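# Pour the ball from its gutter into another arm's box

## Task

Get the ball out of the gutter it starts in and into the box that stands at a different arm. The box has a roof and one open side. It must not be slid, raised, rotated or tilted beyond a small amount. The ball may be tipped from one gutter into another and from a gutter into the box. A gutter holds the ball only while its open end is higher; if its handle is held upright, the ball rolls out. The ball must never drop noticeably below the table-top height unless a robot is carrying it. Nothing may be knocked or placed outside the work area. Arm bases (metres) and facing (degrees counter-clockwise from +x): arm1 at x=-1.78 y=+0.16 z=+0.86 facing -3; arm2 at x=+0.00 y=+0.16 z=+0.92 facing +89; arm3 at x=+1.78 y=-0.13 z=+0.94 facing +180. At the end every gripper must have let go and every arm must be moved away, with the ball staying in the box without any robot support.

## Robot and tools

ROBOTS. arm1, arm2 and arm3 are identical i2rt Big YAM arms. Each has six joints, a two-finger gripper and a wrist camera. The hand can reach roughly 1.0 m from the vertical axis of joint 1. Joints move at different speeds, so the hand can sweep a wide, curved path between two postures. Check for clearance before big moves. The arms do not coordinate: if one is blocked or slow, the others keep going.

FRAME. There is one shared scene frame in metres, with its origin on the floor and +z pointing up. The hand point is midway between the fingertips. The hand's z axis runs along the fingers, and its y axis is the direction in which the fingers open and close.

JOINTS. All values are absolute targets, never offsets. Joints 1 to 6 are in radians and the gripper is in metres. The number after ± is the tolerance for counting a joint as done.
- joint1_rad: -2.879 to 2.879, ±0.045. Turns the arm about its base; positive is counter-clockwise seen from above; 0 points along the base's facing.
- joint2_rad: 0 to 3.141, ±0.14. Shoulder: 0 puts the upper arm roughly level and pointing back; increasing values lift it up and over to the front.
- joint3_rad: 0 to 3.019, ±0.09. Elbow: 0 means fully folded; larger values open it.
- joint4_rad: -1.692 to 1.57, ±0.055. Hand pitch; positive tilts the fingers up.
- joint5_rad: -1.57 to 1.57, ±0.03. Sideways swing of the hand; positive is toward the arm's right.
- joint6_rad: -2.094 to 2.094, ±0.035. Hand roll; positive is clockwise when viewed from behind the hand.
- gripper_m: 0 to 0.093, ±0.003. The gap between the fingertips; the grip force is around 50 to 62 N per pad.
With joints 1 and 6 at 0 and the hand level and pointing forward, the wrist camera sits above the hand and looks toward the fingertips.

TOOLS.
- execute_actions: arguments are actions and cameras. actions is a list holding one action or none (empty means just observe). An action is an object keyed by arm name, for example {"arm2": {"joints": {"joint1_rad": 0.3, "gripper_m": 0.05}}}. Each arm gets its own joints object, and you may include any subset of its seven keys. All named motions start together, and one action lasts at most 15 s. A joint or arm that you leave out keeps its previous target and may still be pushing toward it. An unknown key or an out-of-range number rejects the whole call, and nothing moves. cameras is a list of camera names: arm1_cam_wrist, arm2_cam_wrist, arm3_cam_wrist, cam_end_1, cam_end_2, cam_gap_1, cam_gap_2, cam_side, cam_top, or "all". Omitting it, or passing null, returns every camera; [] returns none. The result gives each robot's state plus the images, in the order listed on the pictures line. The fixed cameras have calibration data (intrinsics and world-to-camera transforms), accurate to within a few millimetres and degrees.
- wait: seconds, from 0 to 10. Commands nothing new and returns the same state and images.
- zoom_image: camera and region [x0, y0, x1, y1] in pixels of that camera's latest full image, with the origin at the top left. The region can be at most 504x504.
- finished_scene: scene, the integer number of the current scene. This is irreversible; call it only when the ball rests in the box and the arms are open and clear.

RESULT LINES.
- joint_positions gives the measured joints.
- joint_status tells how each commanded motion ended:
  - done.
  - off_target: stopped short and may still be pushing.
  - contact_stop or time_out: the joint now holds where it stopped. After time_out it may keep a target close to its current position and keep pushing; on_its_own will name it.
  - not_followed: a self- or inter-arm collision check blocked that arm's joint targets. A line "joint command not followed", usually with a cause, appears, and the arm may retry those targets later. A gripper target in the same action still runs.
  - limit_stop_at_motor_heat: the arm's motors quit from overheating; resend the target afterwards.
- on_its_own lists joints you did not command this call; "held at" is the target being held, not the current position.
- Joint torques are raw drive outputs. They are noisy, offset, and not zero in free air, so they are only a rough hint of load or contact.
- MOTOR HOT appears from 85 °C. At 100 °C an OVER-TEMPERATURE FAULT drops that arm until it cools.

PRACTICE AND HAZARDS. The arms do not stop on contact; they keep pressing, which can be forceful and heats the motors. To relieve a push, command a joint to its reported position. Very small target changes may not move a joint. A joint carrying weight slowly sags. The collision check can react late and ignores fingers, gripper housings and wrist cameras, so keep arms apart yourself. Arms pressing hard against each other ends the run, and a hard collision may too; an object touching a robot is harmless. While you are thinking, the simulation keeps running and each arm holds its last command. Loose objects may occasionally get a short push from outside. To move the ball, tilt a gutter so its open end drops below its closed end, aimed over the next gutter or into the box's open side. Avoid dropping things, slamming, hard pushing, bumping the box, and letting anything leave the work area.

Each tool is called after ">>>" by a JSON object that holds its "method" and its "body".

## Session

>>> {"method": "execute_actions", "body": {"actions": []}}

Scene clock: 0.00 s.
Joint torques (N m, as the arm reports them, + toward a larger angle): no reading
Motor temperatures (°C, as the motors report them): arm1=[26 25 39 24 22 25] | arm2=[24 33 40 23 23 25] | arm3=[25 30 43 24 26 25]
arm1.joint_positions: joint1_rad=+0.635 joint2_rad=+0.412 joint3_rad=+1.555 joint4_rad=-1.333 joint5_rad=-0.010 joint6_rad=+0.470 gripper_m=+0.095
arm1.joint_status: not commanded
arm1.hand: x=-1.6956 y=+0.2133 z=+1.5075 quat_wxyz=(-0.549, +0.047, -0.769, -0.324) (m; scene frame)
arm2.joint_positions: joint1_rad=-0.806 joint2_rad=+0.636 joint3_rad=+1.650 joint4_rad=-1.240 joint5_rad=-0.269 joint6_rad=+0.479 gripper_m=+0.094
arm2.joint_status: not commanded
arm2.hand: x=+0.1119 y=+0.3281 z=+1.5999 quat_wxyz=(-0.444, +0.187, -0.758, -0.440) (m; scene frame)
arm3.joint_positions: joint1_rad=-0.158 joint2_rad=+0.391 joint3_rad=+1.365 joint4_rad=-1.592 joint5_rad=+0.024 joint6_rad=-0.015 gripper_m=+0.095
arm3.joint_status: not commanded
arm3.hand: x=+1.6631 y=-0.1053 z=+1.4497 quat_wxyz=(-0.053, +0.889, -0.071, -0.450) (m; scene frame)
pictures: arm1_cam_wrist, arm2_cam_wrist, arm3_cam_wrist, cam_end_1, cam_end_2, cam_gap_1, cam_gap_2, cam_side, cam_top
camera_calibration (this result's frames):
arm1_cam_wrist: T_world_to_cam=[[0.421104, -0.792442, -0.441256, 1.54638], [-0.790244, -0.0817651, -0.607313, -0.400126], [0.445182, 0.604441, -0.660654, 1.75047], [0, 0, 0, 1]] pos_world=[-1.74666, 0.134646, 1.59581]
arm2_cam_wrist: T_world_to_cam=[[0.679691, -0.533279, -0.50362, 0.905141], [-0.726628, -0.395774, -0.561583, 1.11685], [0.100161, 0.747647, -0.656499, 0.918762], [0, 0, 0, 1]] pos_world=[0.104293, 0.237803, 1.68622]
arm3_cam_wrist: T_world_to_cam=[[0.177247, 0.984021, 0.0168975, -0.215181], [0.934877, -0.16298, -0.315346, -1.10718], [-0.307553, 0.0716913, -0.948826, 2.01605], [0, 0, 0, 1]] pos_world=[1.69326, -0.113239, 1.56737]
Images, in order (width x height): arm1_cam_wrist 616x616, arm2_cam_wrist 616x616, arm3_cam_wrist 616x616, cam_end_1 672x504, cam_end_2 672x504, cam_gap_1 672x504, cam_gap_2 672x504, cam_side 672x504, cam_top 672x504.

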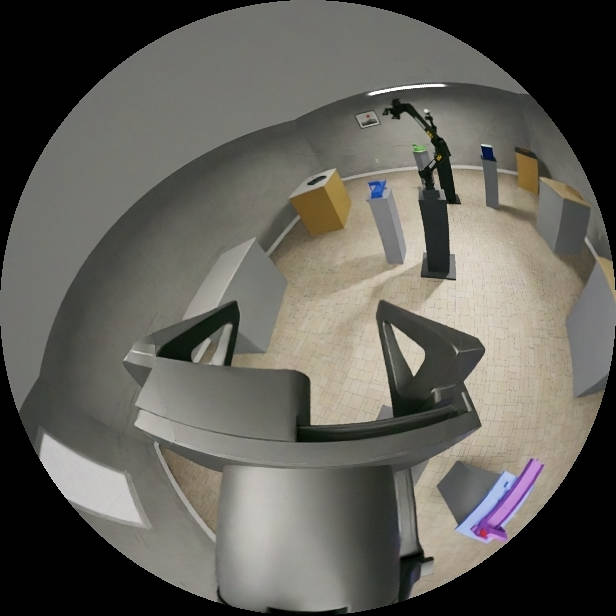

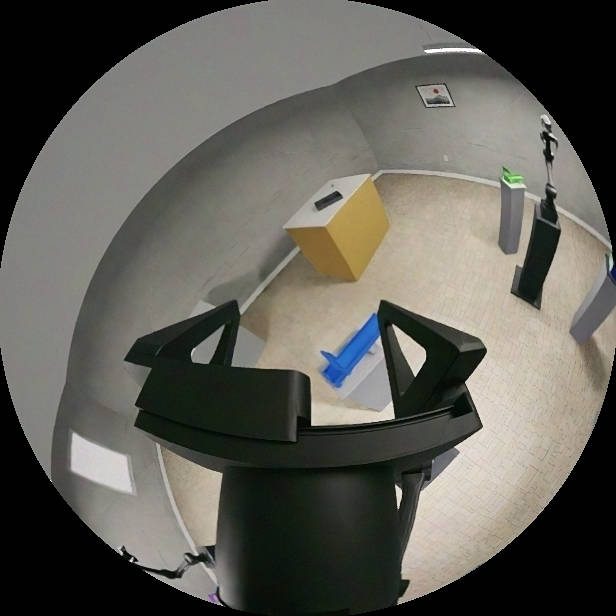

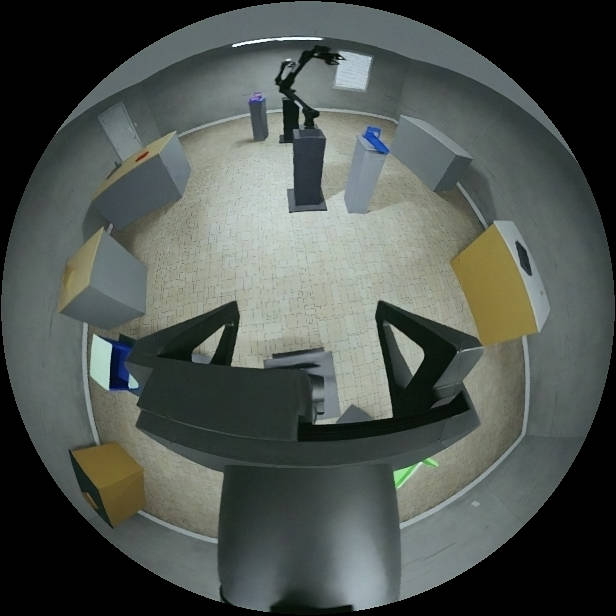

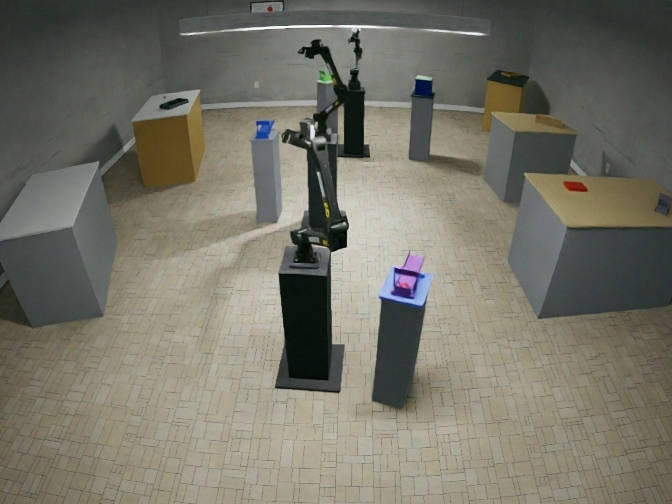

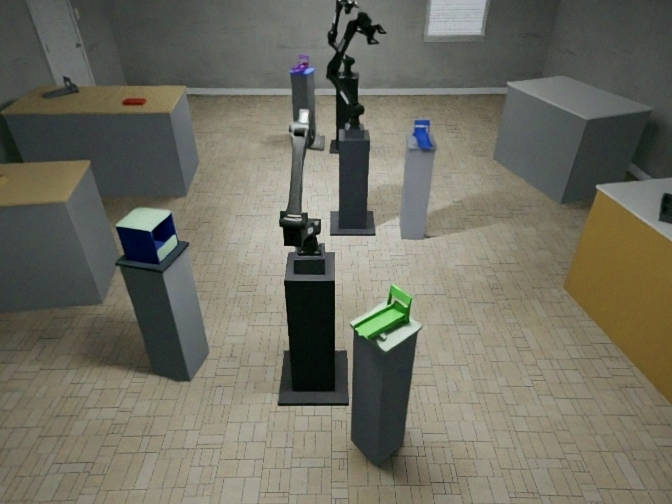

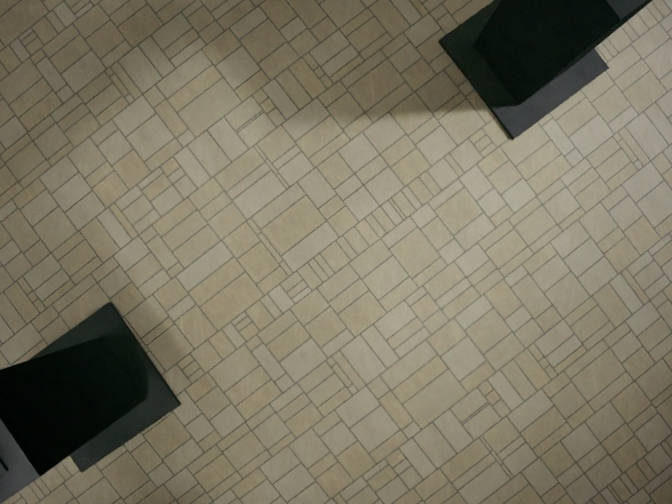

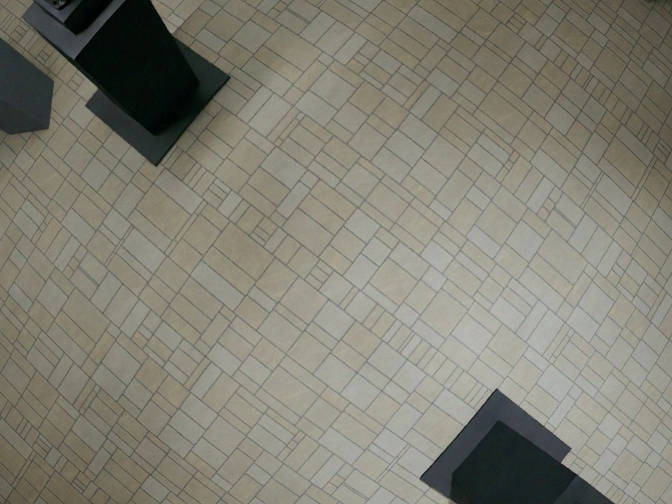

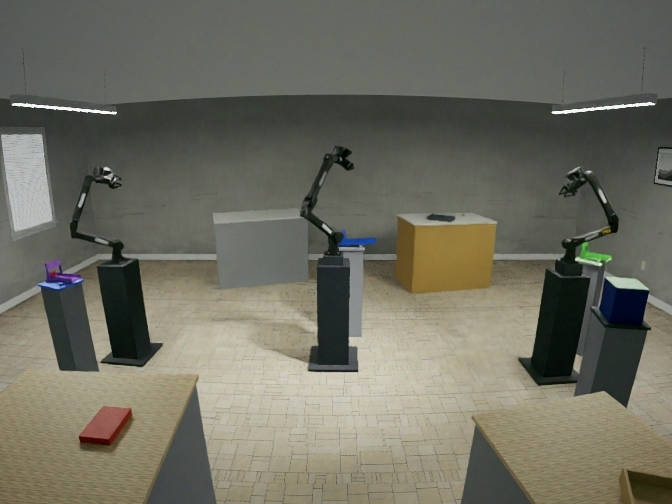

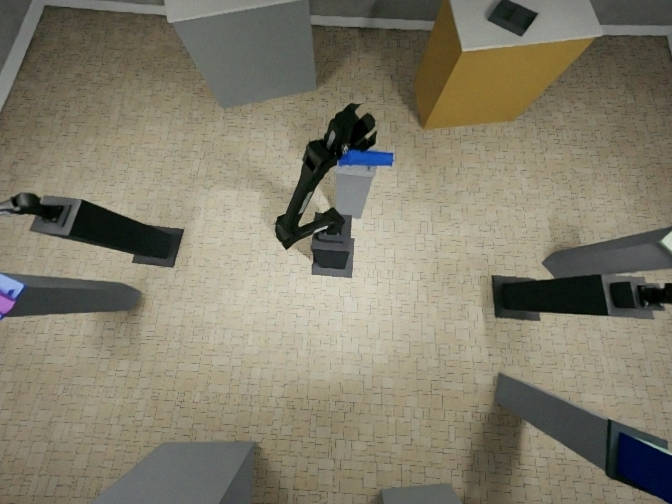

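>>> {"method": "zoom_image", "body": {"camera": "cam_end_1", "region": [350, 230, 470, 330]}}

>>> {"method": "zoom_image", "body": {"camera": "cam_end_2", "region": [330, 260, 450, 360]}}

>>> {"method": "zoom_image", "body": {"camera": "cam_end_2", "region": [90, 190, 210, 290]}}

>>> {"method": "zoom_image", "body": {"camera": "cam_top", "region": [290, 100, 430, 230]}}

Region (350, 230, 470, 330) of cam_end_1's 672x504 image, scaled by 4.200, with more detail than that image has.

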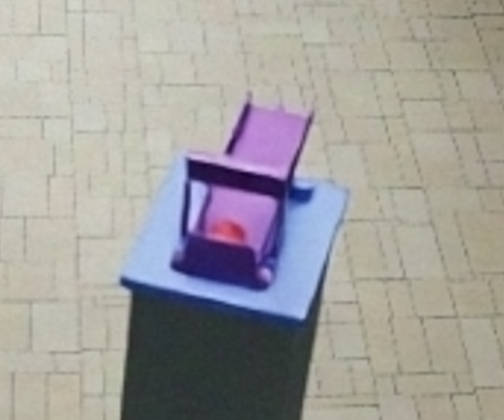

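Region (330, 260, 450, 360) of cam_end_2's 672x504 image, scaled by 4.200, with more detail than that image has.

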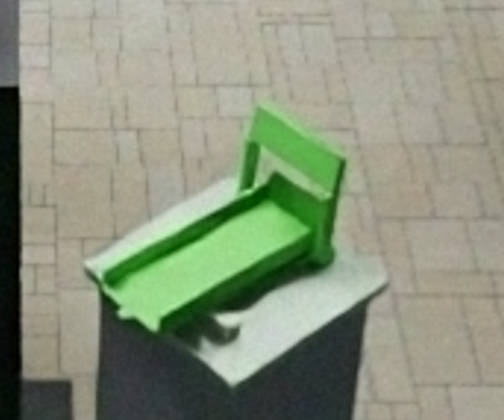

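Region (90, 190, 210, 290) of cam_end_2's 672x504 image, scaled by 4.200, with more detail than that image has.

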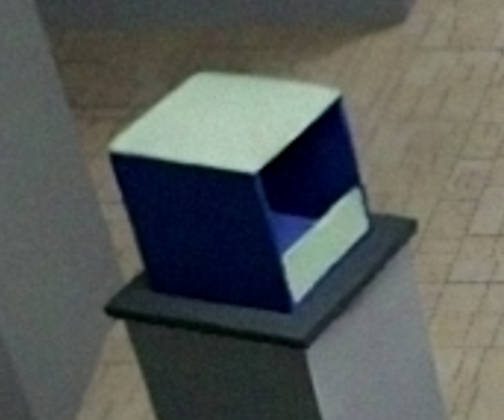

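Region (290, 100, 430, 230) of cam_top's 672x504 image, scaled by 3.600, with more detail than that image has; it fills the top 468 rows of this view, and the rest is white.

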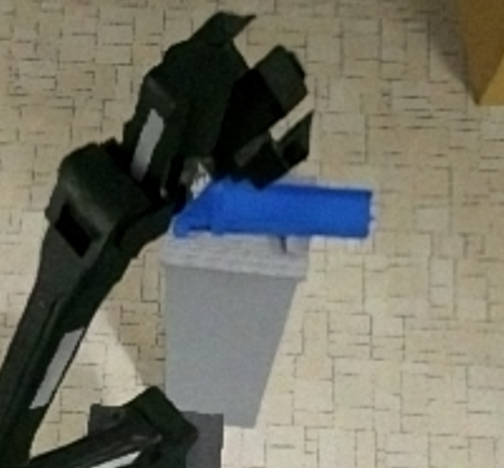

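>>> {"method": "execute_actions", "body": {"actions": [{"arm1":{"joints":{"joint1_rad":-2.163,"joint2_rad":1.76,"joint3_rad":1.83,"joint4_rad":-1.646,"joint5_rad":-0.165,"joint6_rad":-0.314,"gripper_m":0.07}},"arm2":{"joints":{"joint1_rad":-0.04,"joint2_rad":1.43,"joint3_rad":1.28,"joint4_rad":-1.341,"joint5_rad":0.164,"joint6_rad":-0.197,"gripper_m":0.07}},"arm3":{"joints":{"joint1_rad":-2.262,"joint2_rad":1.765,"joint3_rad":1.66,"joint4_rad":-1.429,"joint5_rad":0.17,"joint6_rad":0.04,"gripper_m":0.07}}}], "cameras": ["arm1_cam_wrist","arm2_cam_wrist","arm3_cam_wrist","cam_side"]}}

Scene clock: 63.80 s.
Joint torques (N m, as the arm reports them, + toward a larger angle): arm1=[  0.04 -20.78   8.52  -0.36  -0.19  -0.22] | arm2=[  1.13 -11.88  12.7   -0.11   0.09  -0.07] | arm3=[  0.25 -21.28   9.06   0.02   0.14   0.12]
Motor temperatures (°C, as the motors report them): arm1=[26 26 41 25 22 25] | arm2=[24 33 43 23 23 25] | arm3=[25 30 47 24 26 25]
arm1.joint_positions: joint1_rad=-2.171 joint2_rad=+1.775 joint3_rad=+1.819 joint4_rad=-1.634 joint5_rad=-0.164 joint6_rad=-0.306 gripper_m=+0.070
arm1.joint_status: all done
arm1.hand: x=-2.0870 y=-0.2915 z=+1.1228 quat_wxyz=(-0.075, -0.816, -0.572, -0.034) (m; scene frame)
arm2.joint_positions: joint1_rad=-0.033 joint2_rad=+1.434 joint3_rad=+1.257 joint4_rad=-1.326 joint5_rad=+0.161 joint6_rad=-0.189 gripper_m=+0.070
arm2.joint_status: all done
arm2.hand: x=+0.0502 y=+0.5905 z=+1.1235 quat_wxyz=(-0.075, +0.750, -0.656, +0.043) (m; scene frame)
arm3.joint_positions: joint1_rad=-2.265 joint2_rad=+1.781 joint3_rad=+1.645 joint4_rad=-1.420 joint5_rad=+0.172 joint6_rad=+0.032 gripper_m=+0.070
arm3.joint_status: all done
arm3.hand: x=+2.1542 y=+0.2733 z=+1.1368 quat_wxyz=(-0.050, +0.405, -0.910, +0.076) (m; scene frame)
pictures: arm1_cam_wrist, arm2_cam_wrist, arm3_cam_wrist, cam_side
camera_calibration (this result's frames):
arm1_cam_wrist: T_world_to_cam=[[-0.931458, 0.330577, -0.152002, -1.67885], [0.201552, 0.816603, 0.540866, 0.0582635], [0.302923, 0.473158, -0.82726, 1.8276], [0, 0, 0, 1]] pos_world=[-2.12914, -0.357335, 1.2252]
arm2_cam_wrist: T_world_to_cam=[[0.979209, 0.128303, 0.157123, -0.300961], [0.0234809, -0.841051, 0.540446, -0.104467], [0.201489, -0.525521, -0.826578, 1.35383], [0, 0, 0, 1]] pos_world=[0.0243744, 0.66222, 1.2228]
arm3_cam_wrist: T_world_to_cam=[[0.720701, -0.671241, 0.173279, -1.56565], [-0.637754, -0.543979, 0.545304, 0.91019], [-0.27177, -0.503511, -0.820133, 1.77693], [0, 0, 0, 1]] pos_world=[2.19176, 0.338904, 1.23229]
Images, in order (width x height): arm1_cam_wrist 616x616, arm2_cam_wrist 616x616, arm3_cam_wrist 616x616, cam_side 672x504.

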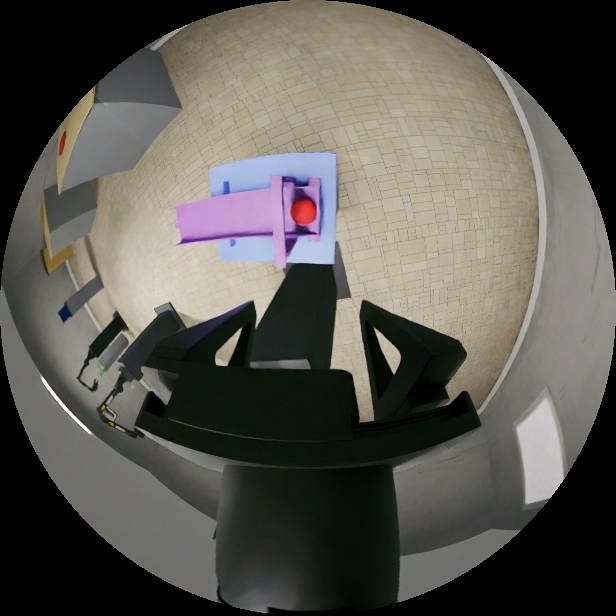

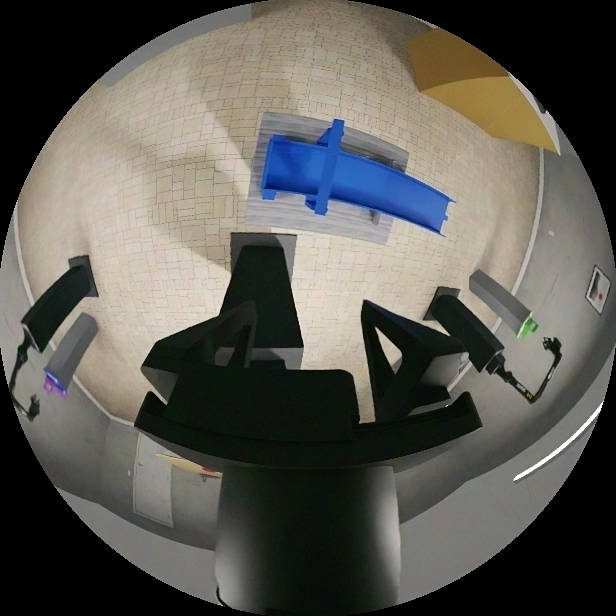

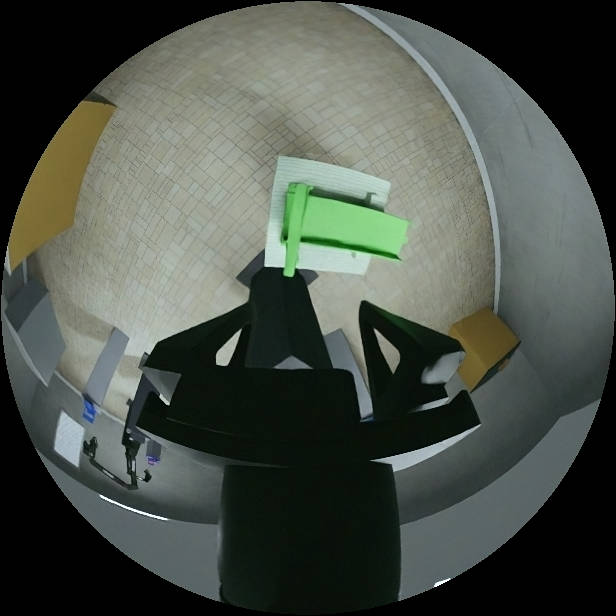

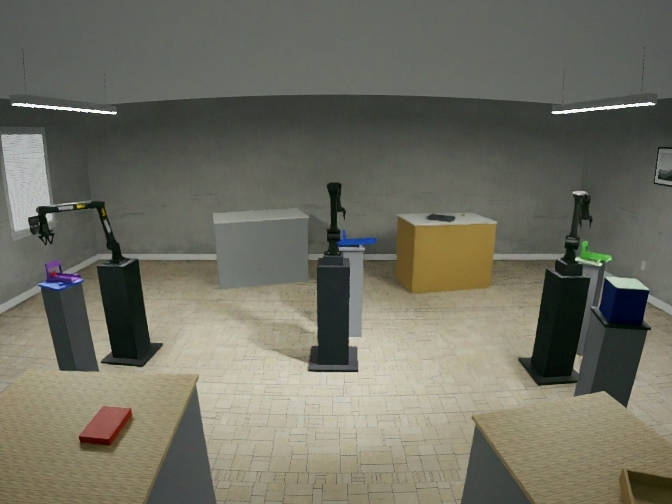

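>>> {"method": "zoom_image", "body": {"camera": "arm1_cam_wrist", "region": [160, 140, 360, 290]}}

>>> {"method": "zoom_image", "body": {"camera": "arm2_cam_wrist", "region": [240, 100, 470, 270]}}

>>> {"method": "zoom_image", "body": {"camera": "arm3_cam_wrist", "region": [240, 140, 440, 290]}}

Region (160, 140, 360, 290) of arm1_cam_wrist's 616x616 image, scaled by 2.520, with more detail than that image has; it fills the top 378 rows of this view, and the rest is white.

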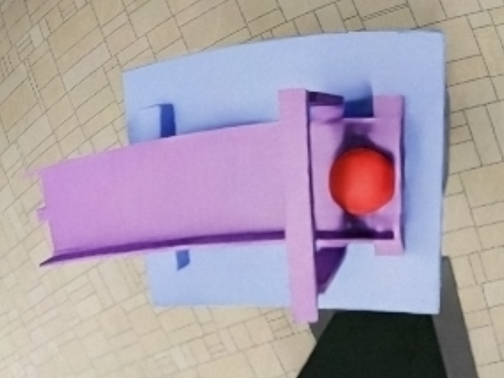

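Region (240, 100, 470, 270) of arm2_cam_wrist's 616x616 image, scaled by 2.191, with more detail than that image has; it fills the top 373 rows of this view, and the rest is white.

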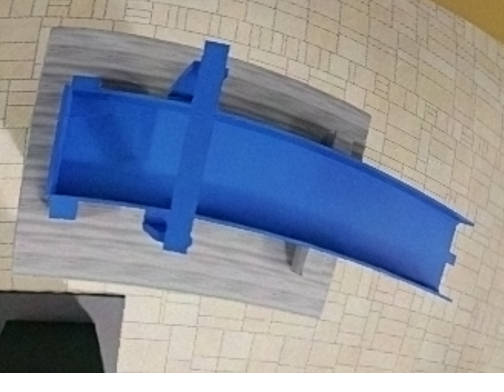

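Region (240, 140, 440, 290) of arm3_cam_wrist's 616x616 image, scaled by 2.520, with more detail than that image has; it fills the top 378 rows of this view, and the rest is white.

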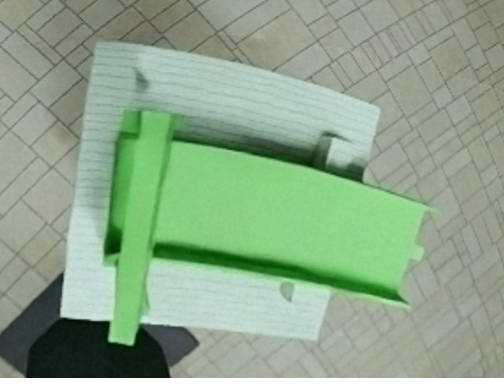

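>>> {"method": "execute_actions", "body": {"actions": [{"arm1":{"joints":{"joint1_rad":-2.064,"joint2_rad":1.858,"joint3_rad":1.77,"joint4_rad":-1.49,"joint5_rad":-0.166,"joint6_rad":-0.22}},"arm2":{"joints":{"joint1_rad":-0.085,"joint2_rad":1.795,"joint3_rad":1.54,"joint4_rad":-1.262,"joint5_rad":0.17,"joint6_rad":-0.046}},"arm3":{"joints":{"joint1_rad":-2.283,"joint2_rad":1.912,"joint3_rad":1.65,"joint4_rad":-1.304,"joint5_rad":0.167,"joint6_rad":0.205}}}], "cameras": ["arm1_cam_wrist","arm2_cam_wrist","arm3_cam_wrist"]}}

Scene clock: 137.70 s.
Joint torques (N m, as the arm reports them, + toward a larger angle): arm1=[ -1.22 -21.43   7.54   0.6   -0.17  -0.08] | arm2=[  1.86 -17.65  12.9    0.73   0.06   0.1 ] | arm3=[ -0.95 -22.93   8.29   0.24   0.08   0.16]
Motor temperatures (°C, as the motors report them): arm1=[26 31 46 24 22 25] | arm2=[24 34 47 23 23 25] | arm3=[25 35 49 24 26 25]
arm1.joint_positions: joint1_rad=-2.056 joint2_rad=+1.865 joint3_rad=+1.771 joint4_rad=-1.504 joint5_rad=-0.166 joint6_rad=-0.228 gripper_m=+0.070
arm1.joint_status: all done
arm1.hand: x=-2.0480 y=-0.3482 z=+1.0562 quat_wxyz=(-0.071, -0.805, -0.587, -0.044) (m; scene frame)
arm2.joint_positions: joint1_rad=-0.087 joint2_rad=+1.804 joint3_rad=+1.508 joint4_rad=-1.271 joint5_rad=+0.169 joint6_rad=-0.054 gripper_m=+0.070
arm2.joint_status: all done
arm2.hand: x=+0.0862 y=+0.6980 z=+1.0468 quat_wxyz=(-0.055, +0.686, -0.722, +0.063) (m; scene frame)
arm3.joint_positions: joint1_rad=-2.272 joint2_rad=+1.926 joint3_rad=+1.645 joint4_rad=-1.314 joint5_rad=+0.170 joint6_rad=+0.194 gripper_m=+0.070
arm3.joint_status: all done
arm3.hand: x=+2.1765 y=+0.2930 z=+1.0585 quat_wxyz=(-0.039, +0.328, -0.941, +0.080) (m; scene frame)
pictures: arm1_cam_wrist, arm2_cam_wrist, arm3_cam_wrist
camera_calibration (this result's frames):
arm1_cam_wrist: T_world_to_cam=[[-0.941697, 0.297527, -0.157113, -1.66096], [0.16446, 0.814402, 0.556509, 0.0394708], [0.293529, 0.498224, -0.815851, 1.76496], [0, 0, 0, 1]] pos_world=[-2.08868, -0.417313, 1.15702]
arm2_cam_wrist: T_world_to_cam=[[0.986583, -0.0499037, 0.155444, -0.212447], [-0.131515, -0.807083, 0.575605, -0.0206406], [0.0967312, -0.588325, -0.802818, 1.36761], [0, 0, 0, 1]] pos_world=[0.0745913, 0.77734, 1.14285]
arm3_cam_wrist: T_world_to_cam=[[0.600511, -0.780934, 0.171837, -1.25959], [-0.714631, -0.427738, 0.553482, 1.10251], [-0.358732, -0.455172, -0.814942, 1.89829], [0, 0, 0, 1]] pos_world=[2.22526, 0.351974, 1.15322]
Images, in order (width x height): arm1_cam_wrist 616x616, arm2_cam_wrist 616x616, arm3_cam_wrist 616x616.

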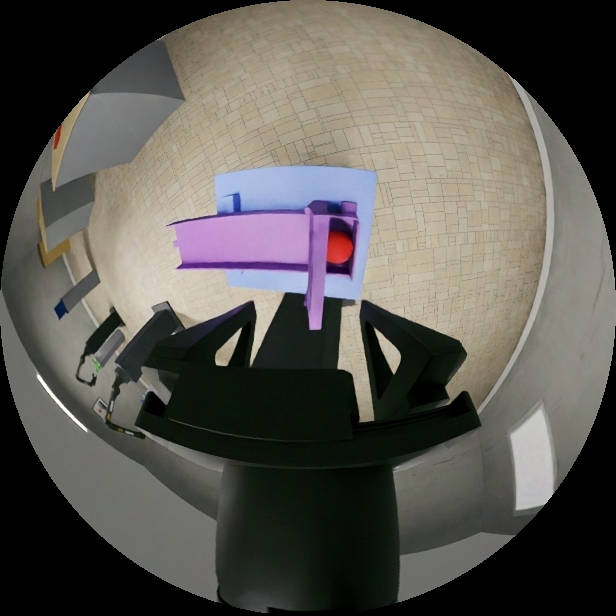

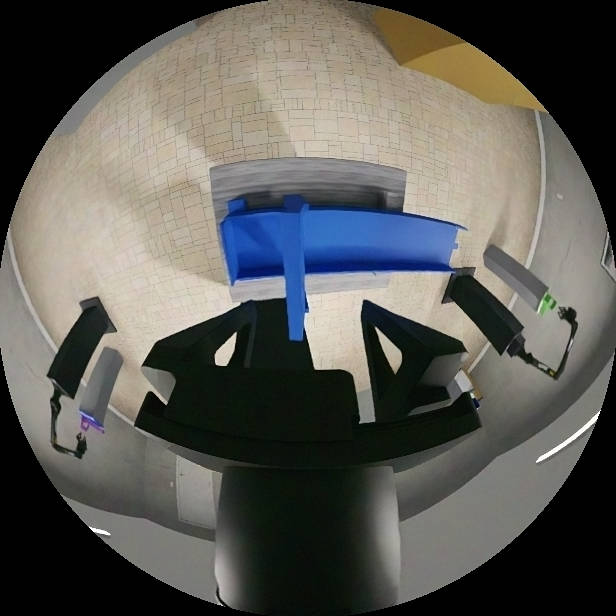

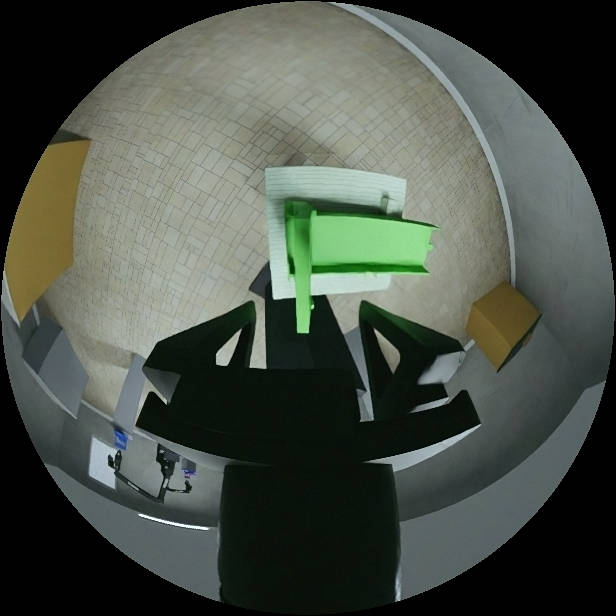

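>>> {"method": "execute_actions", "body": {"actions": []}}

Scene clock: 165.23 s.
Joint torques (N m, as the arm reports them, + toward a larger angle): arm1=[ -1.28 -21.36   7.6    0.57  -0.18  -0.09] | arm2=[  1.82 -17.73  13.08   0.75   0.06   0.07] | arm3=[ -0.86 -22.4    8.02   0.58   0.11   0.19]
Motor temperatures (°C, as the motors report them): arm1=[26 32 45 24 22 25] | arm2=[24 36 48 23 23 25] | arm3=[25 36 48 24 26 25]
arm1.joint_positions: joint1_rad=-2.056 joint2_rad=+1.865 joint3_rad=+1.771 joint4_rad=-1.504 joint5_rad=-0.166 joint6_rad=-0.228 gripper_m=+0.070
arm1.joint_status: all done
arm1.hand: x=-2.0480 y=-0.3482 z=+1.0562 quat_wxyz=(-0.071, -0.805, -0.587, -0.044) (m; scene frame)
arm2.joint_positions: joint1_rad=-0.087 joint2_rad=+1.804 joint3_rad=+1.508 joint4_rad=-1.271 joint5_rad=+0.169 joint6_rad=-0.054 gripper_m=+0.070
arm2.joint_status: all done
arm2.hand: x=+0.0862 y=+0.6980 z=+1.0468 quat_wxyz=(-0.055, +0.686, -0.723, +0.063) (m; scene frame)
arm3.joint_positions: joint1_rad=-2.272 joint2_rad=+1.926 joint3_rad=+1.645 joint4_rad=-1.314 joint5_rad=+0.170 joint6_rad=+0.195 gripper_m=+0.070
arm3.joint_status: all done
arm3.hand: x=+2.1765 y=+0.2930 z=+1.0585 quat_wxyz=(-0.039, +0.328, -0.941, +0.080) (m; scene frame)
pictures: arm1_cam_wrist, arm2_cam_wrist, arm3_cam_wrist, cam_end_1, cam_end_2, cam_gap_1, cam_gap_2, cam_side, cam_top
camera_calibration (this result's frames):
arm1_cam_wrist: T_world_to_cam=[[-0.941697, 0.297527, -0.157113, -1.66096], [0.16446, 0.814402, 0.556509, 0.0394708], [0.293529, 0.498224, -0.815851, 1.76496], [0, 0, 0, 1]] pos_world=[-2.08868, -0.417313, 1.15702]
arm2_cam_wrist: T_world_to_cam=[[0.986564, -0.0502846, 0.155447, -0.212182], [-0.131822, -0.80707, 0.575553, -0.0205687], [0.096515, -0.588311, -0.802855, 1.36766], [0, 0, 0, 1]] pos_world=[0.0746205, 0.777338, 1.14285]
arm3_cam_wrist: T_world_to_cam=[[0.60021, -0.781168, 0.171828, -1.25886], [-0.714818, -0.427496, 0.553427, 1.1029], [-0.358863, -0.454998, -0.814981, 1.89856], [0, 0, 0, 1]] pos_world=[2.22528, 0.351951, 1.15322]
Images, in order (width x height): arm1_cam_wrist 616x616, arm2_cam_wrist 616x616, arm3_cam_wrist 616x616, cam_end_1 672x504, cam_end_2 672x504, cam_gap_1 672x504, cam_gap_2 672x504, cam_side 672x504, cam_top 672x504.

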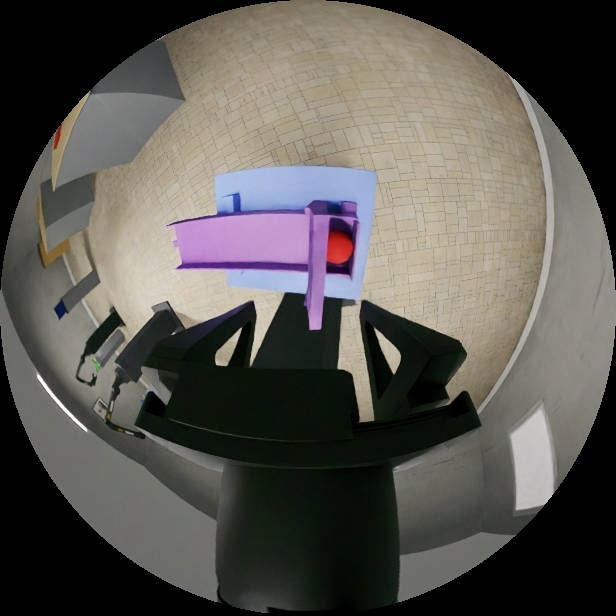

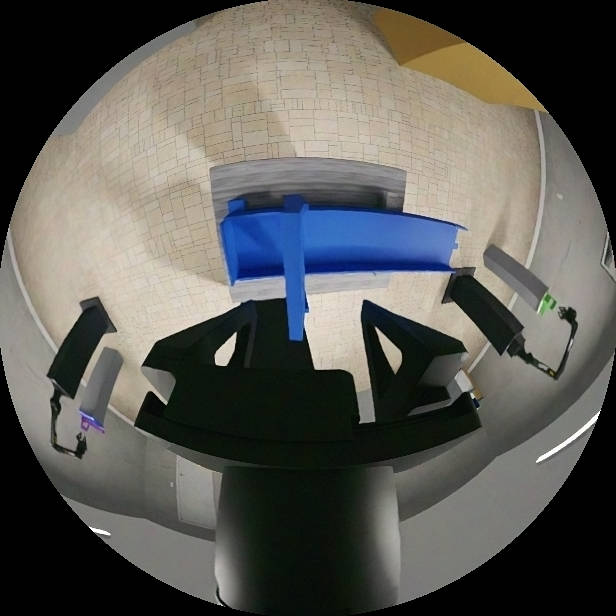

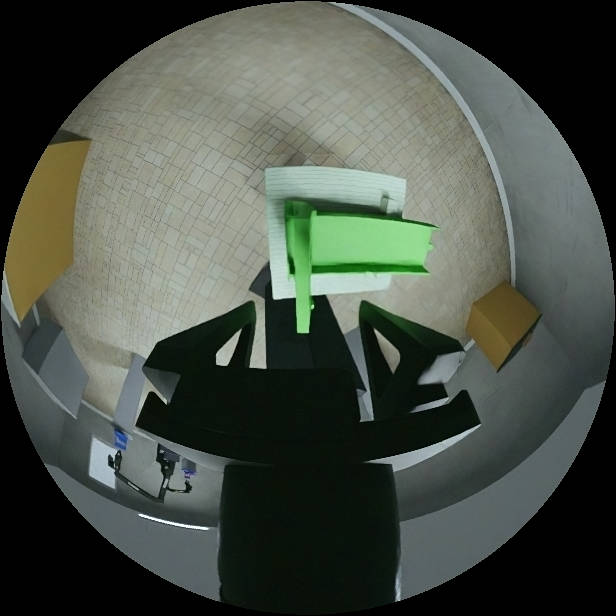

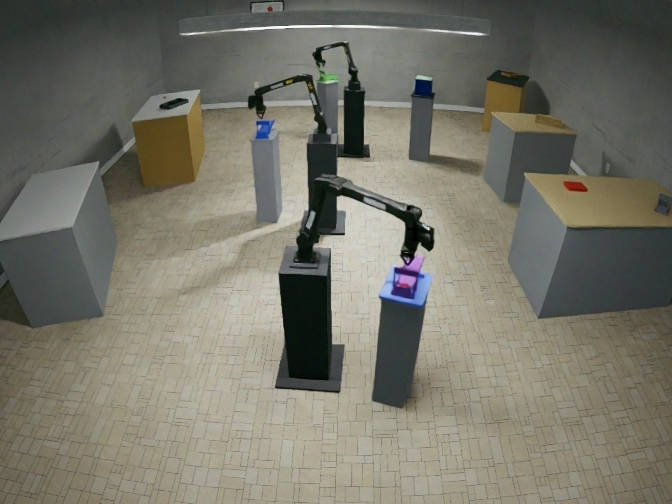

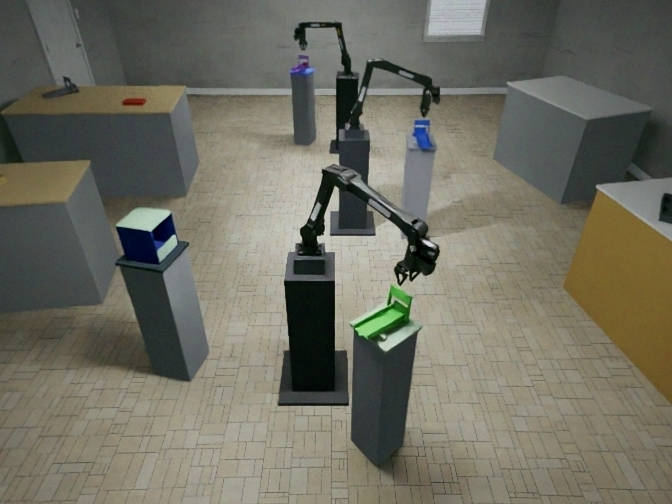

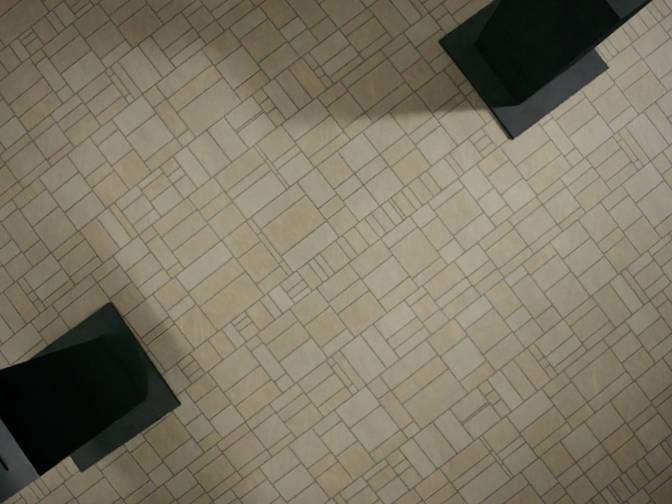

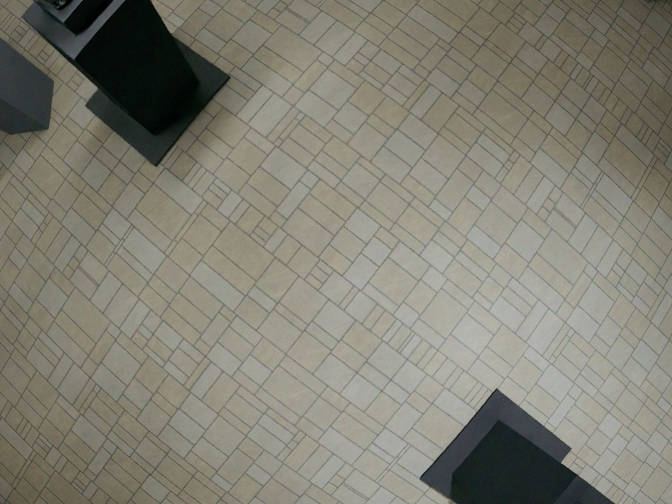

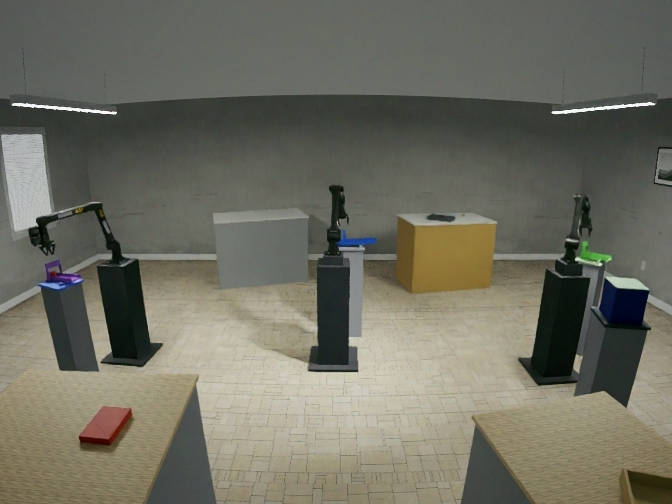

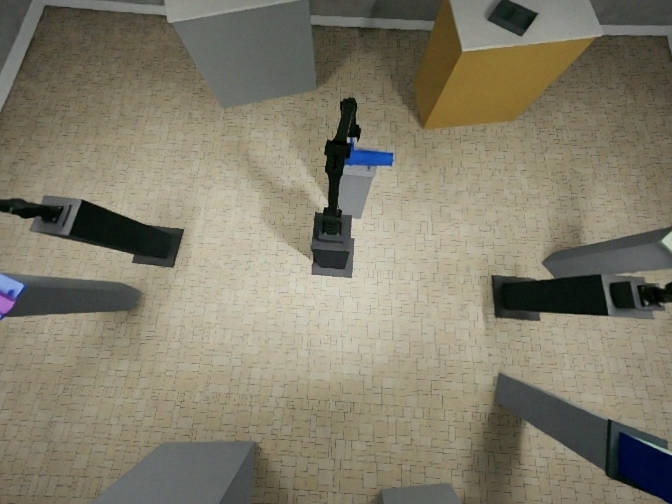

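>>> {"method": "execute_actions", "body": {"actions": [{"arm1":{"joints":{"joint2_rad":1.9155,"joint3_rad":1.611,"joint4_rad":-1.303}},"arm2":{"joints":{"joint2_rad":1.8825,"joint3_rad":1.398,"joint4_rad":-1.079}},"arm3":{"joints":{"joint2_rad":2.011,"joint3_rad":1.545,"joint4_rad":-1.122}}}], "cameras": ["arm1_cam_wrist","arm2_cam_wrist","arm3_cam_wrist"]}}

Scene clock: 171.20 s.
Joint torques (N m, as the arm reports them, + toward a larger angle): arm1=[ -1.24 -21.68   7.26   0.52  -0.18  -0.09] | arm2=[  1.9  -17.37   9.95   0.98   0.06   0.06] | arm3=[ -1.05 -22.94   7.73   0.44   0.09   0.18]
Motor temperatures (°C, as the motors report them): arm1=[26 32 45 24 22 25] | arm2=[24 36 47 23 23 25] | arm3=[25 36 48 24 26 25]
arm1.joint_positions: joint1_rad=-2.056 joint2_rad=+1.921 joint3_rad=+1.612 joint4_rad=-1.317 joint5_rad=-0.166 joint6_rad=-0.228 gripper_m=+0.070
arm1.joint_status: all done
arm1.hand: x=-2.0457 y=-0.3444 z=+0.9654 quat_wxyz=(-0.065, -0.806, -0.586, -0.058) (m; scene frame)
arm2.joint_positions: joint1_rad=-0.087 joint2_rad=+1.882 joint3_rad=+1.389 joint4_rad=-1.095 joint5_rad=+0.169 joint6_rad=-0.054 gripper_m=+0.070
arm2.joint_status: all done
arm2.hand: x=+0.0853 y=+0.6909 z=+0.9646 quat_wxyz=(-0.047, +0.687, -0.722, +0.070) (m; scene frame)
arm3.joint_positions: joint1_rad=-2.272 joint2_rad=+2.021 joint3_rad=+1.538 joint4_rad=-1.133 joint5_rad=+0.170 joint6_rad=+0.195 gripper_m=+0.070
arm3.joint_status: all done
arm3.hand: x=+2.1757 y=+0.2909 z=+0.9671 quat_wxyz=(-0.030, +0.328, -0.940, +0.086) (m; scene frame)
pictures: arm1_cam_wrist, arm2_cam_wrist, arm3_cam_wrist
camera_calibration (this result's frames):
arm1_cam_wrist: T_world_to_cam=[[-0.939316, 0.301524, -0.163609, -1.6617], [0.156037, 0.80026, 0.578997, 0.0426938], [0.305511, 0.518332, -0.798746, 1.70326], [0, 0, 0, 1]] pos_world=[-2.08789, -0.415977, 1.06388]
arm2_cam_wrist: T_world_to_cam=[[0.986899, -0.0470921, 0.154313, -0.200099], [-0.130545, -0.79511, 0.592248, -0.00355938], [0.0948053, -0.604634, -0.790841, 1.29749], [0, 0, 0, 1]] pos_world=[0.0740034, 0.772254, 1.0591]
arm3_cam_wrist: T_world_to_cam=[[0.602099, -0.778782, 0.175999, -1.25318], [-0.707568, -0.418336, 0.569511, 1.11797], [-0.369898, -0.467433, -0.802921, 1.83879], [0, 0, 0, 1]] pos_world=[2.22574, 0.351242, 1.06027]
Images, in order (width x height): arm1_cam_wrist 616x616, arm2_cam_wrist 616x616, arm3_cam_wrist 616x616.

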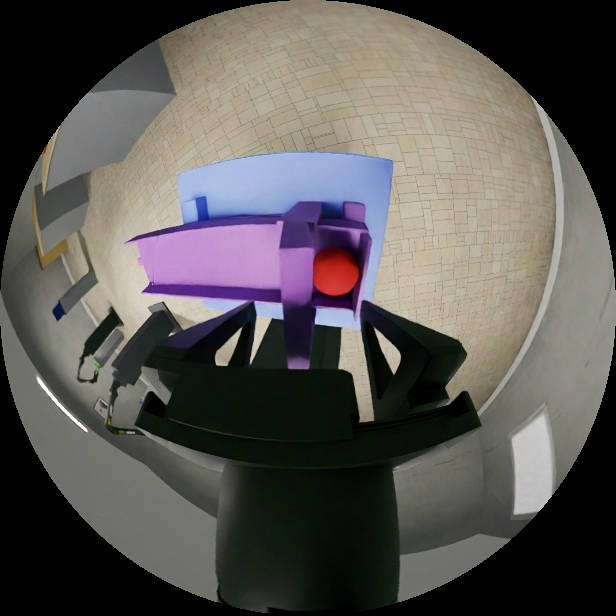

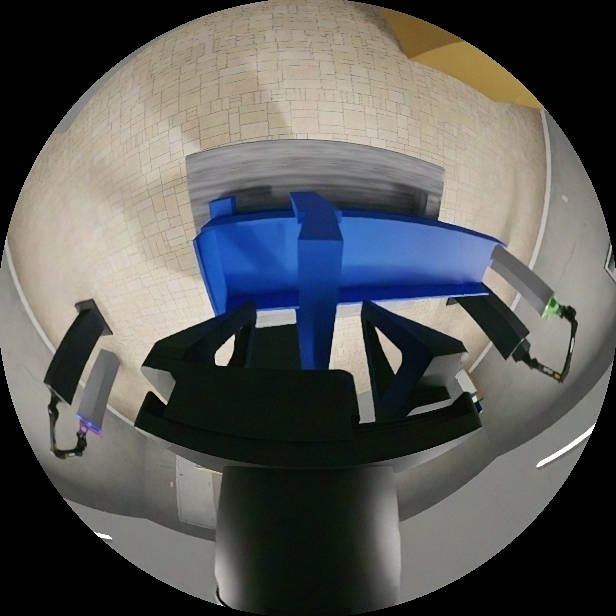

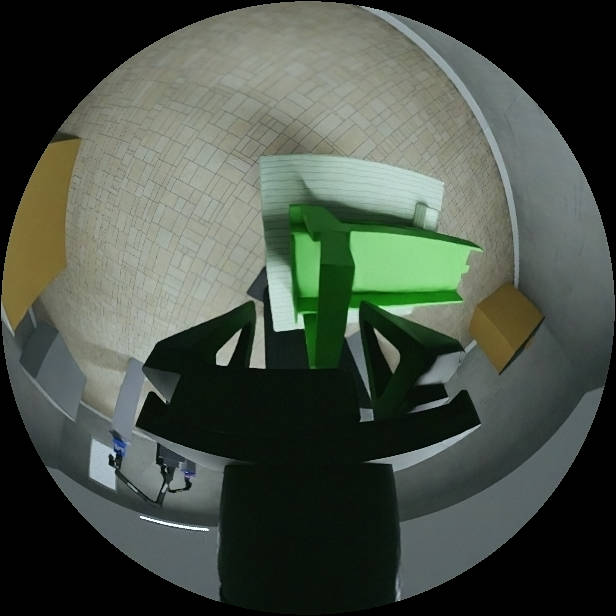

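>>> {"method": "execute_actions", "body": {"actions": [{"arm1":{"joints":{"gripper_m":0.003}},"arm2":{"joints":{"gripper_m":0.003}},"arm3":{"joints":{"gripper_m":0.003}}}], "cameras": ["arm1_cam_wrist","arm2_cam_wrist","arm3_cam_wrist"]}}

Scene clock: 179.63 s.
Joint torques (N m, as the arm reports them, + toward a larger angle): arm1=[ -1.21 -21.31   7.32   0.53   0.32  -0.11] | arm2=[  1.77 -17.29  10.02   0.97  -0.15   0.04] | arm3=[ -0.71 -22.33   7.95   0.49  -0.15   0.14]
Motor temperatures (°C, as the motors report them): arm1=[26 32 45 24 22 25] | arm2=[24 36 46 23 23 25] | arm3=[25 36 47 24 26 25]
arm1.joint_positions: joint1_rad=-2.058 joint2_rad=+1.917 joint3_rad=+1.612 joint4_rad=-1.317 joint5_rad=-0.177 joint6_rad=-0.225 gripper_m=+0.012
arm1.joint_status: gripper_m off_target (ended at +0.012, target +0.003)
arm1.hand: x=-2.0451 y=-0.3449 z=+0.9678 quat_wxyz=(-0.071, -0.807, -0.584, -0.058) (m; scene frame)
arm2.joint_positions: joint1_rad=-0.086 joint2_rad=+1.881 joint3_rad=+1.389 joint4_rad=-1.094 joint5_rad=+0.176 joint6_rad=-0.050 gripper_m=+0.011
arm2.joint_status: gripper_m off_target (ended at +0.011, target +0.003)
arm2.hand: x=+0.0860 y=+0.6911 z=+0.9653 quat_wxyz=(-0.050, +0.686, -0.722, +0.072) (m; scene frame)
arm3.joint_positions: joint1_rad=-2.274 joint2_rad=+2.016 joint3_rad=+1.538 joint4_rad=-1.132 joint5_rad=+0.175 joint6_rad=+0.197 gripper_m=+0.012
arm3.joint_status: gripper_m off_target (ended at +0.012, target +0.003)
arm3.hand: x=+2.1779 y=+0.2897 z=+0.9700 quat_wxyz=(-0.033, +0.326, -0.941, +0.087) (m; scene frame)
pictures: arm1_cam_wrist, arm2_cam_wrist, arm3_cam_wrist
camera_calibration (this result's frames):
arm1_cam_wrist: T_world_to_cam=[[-0.936476, 0.304899, -0.173348, -1.64419], [0.155743, 0.804345, 0.573387, 0.0478905], [0.314257, 0.509965, -0.800736, 1.72221], [0, 0, 0, 1]] pos_world=[-2.08841, -0.415476, 1.06656]
arm2_cam_wrist: T_world_to_cam=[[0.985621, -0.049317, 0.161612, -0.206209], [-0.136621, -0.795397, 0.590489, -0.00131117], [0.0994248, -0.604079, -0.790698, 1.29707], [0, 0, 0, 1]] pos_world=[0.0741036, 0.772318, 1.05969]
arm3_cam_wrist: T_world_to_cam=[[0.597337, -0.781525, 0.180019, -1.24865], [-0.713787, -0.415736, 0.563624, 1.13585], [-0.365646, -0.465168, -0.806177, 1.83464], [0, 0, 0, 1]] pos_world=[2.22745, 0.349776, 1.06363]
Images, in order (width x height): arm1_cam_wrist 616x616, arm2_cam_wrist 616x616, arm3_cam_wrist 616x616.

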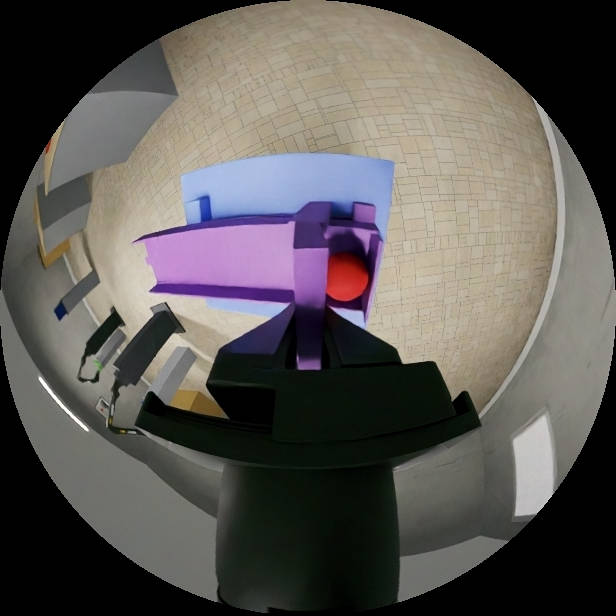

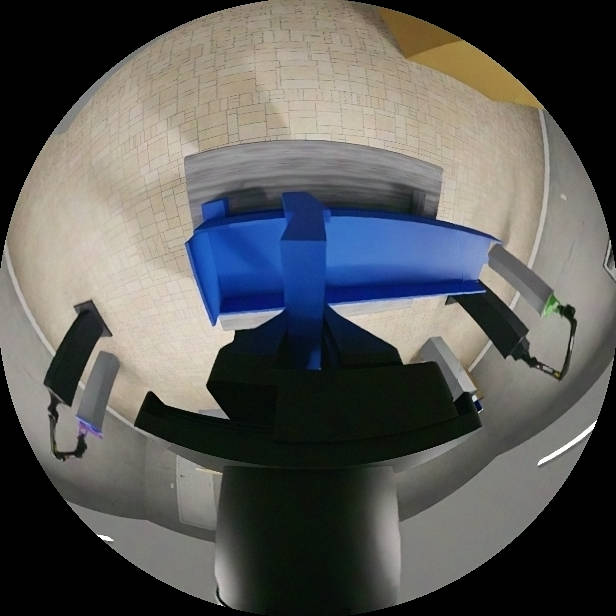

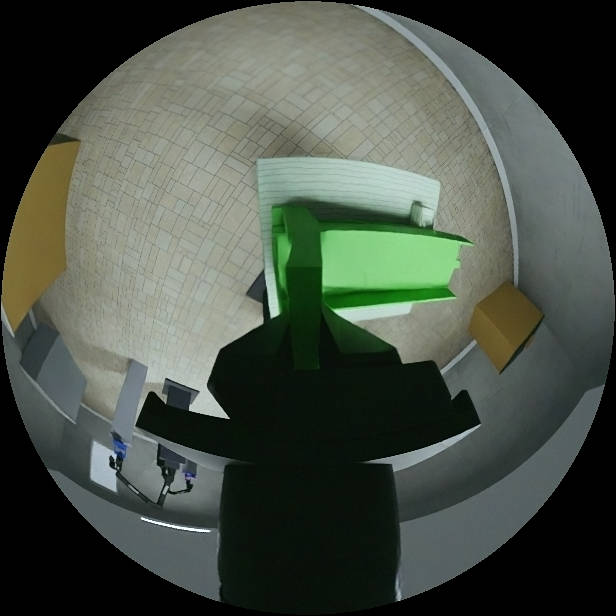

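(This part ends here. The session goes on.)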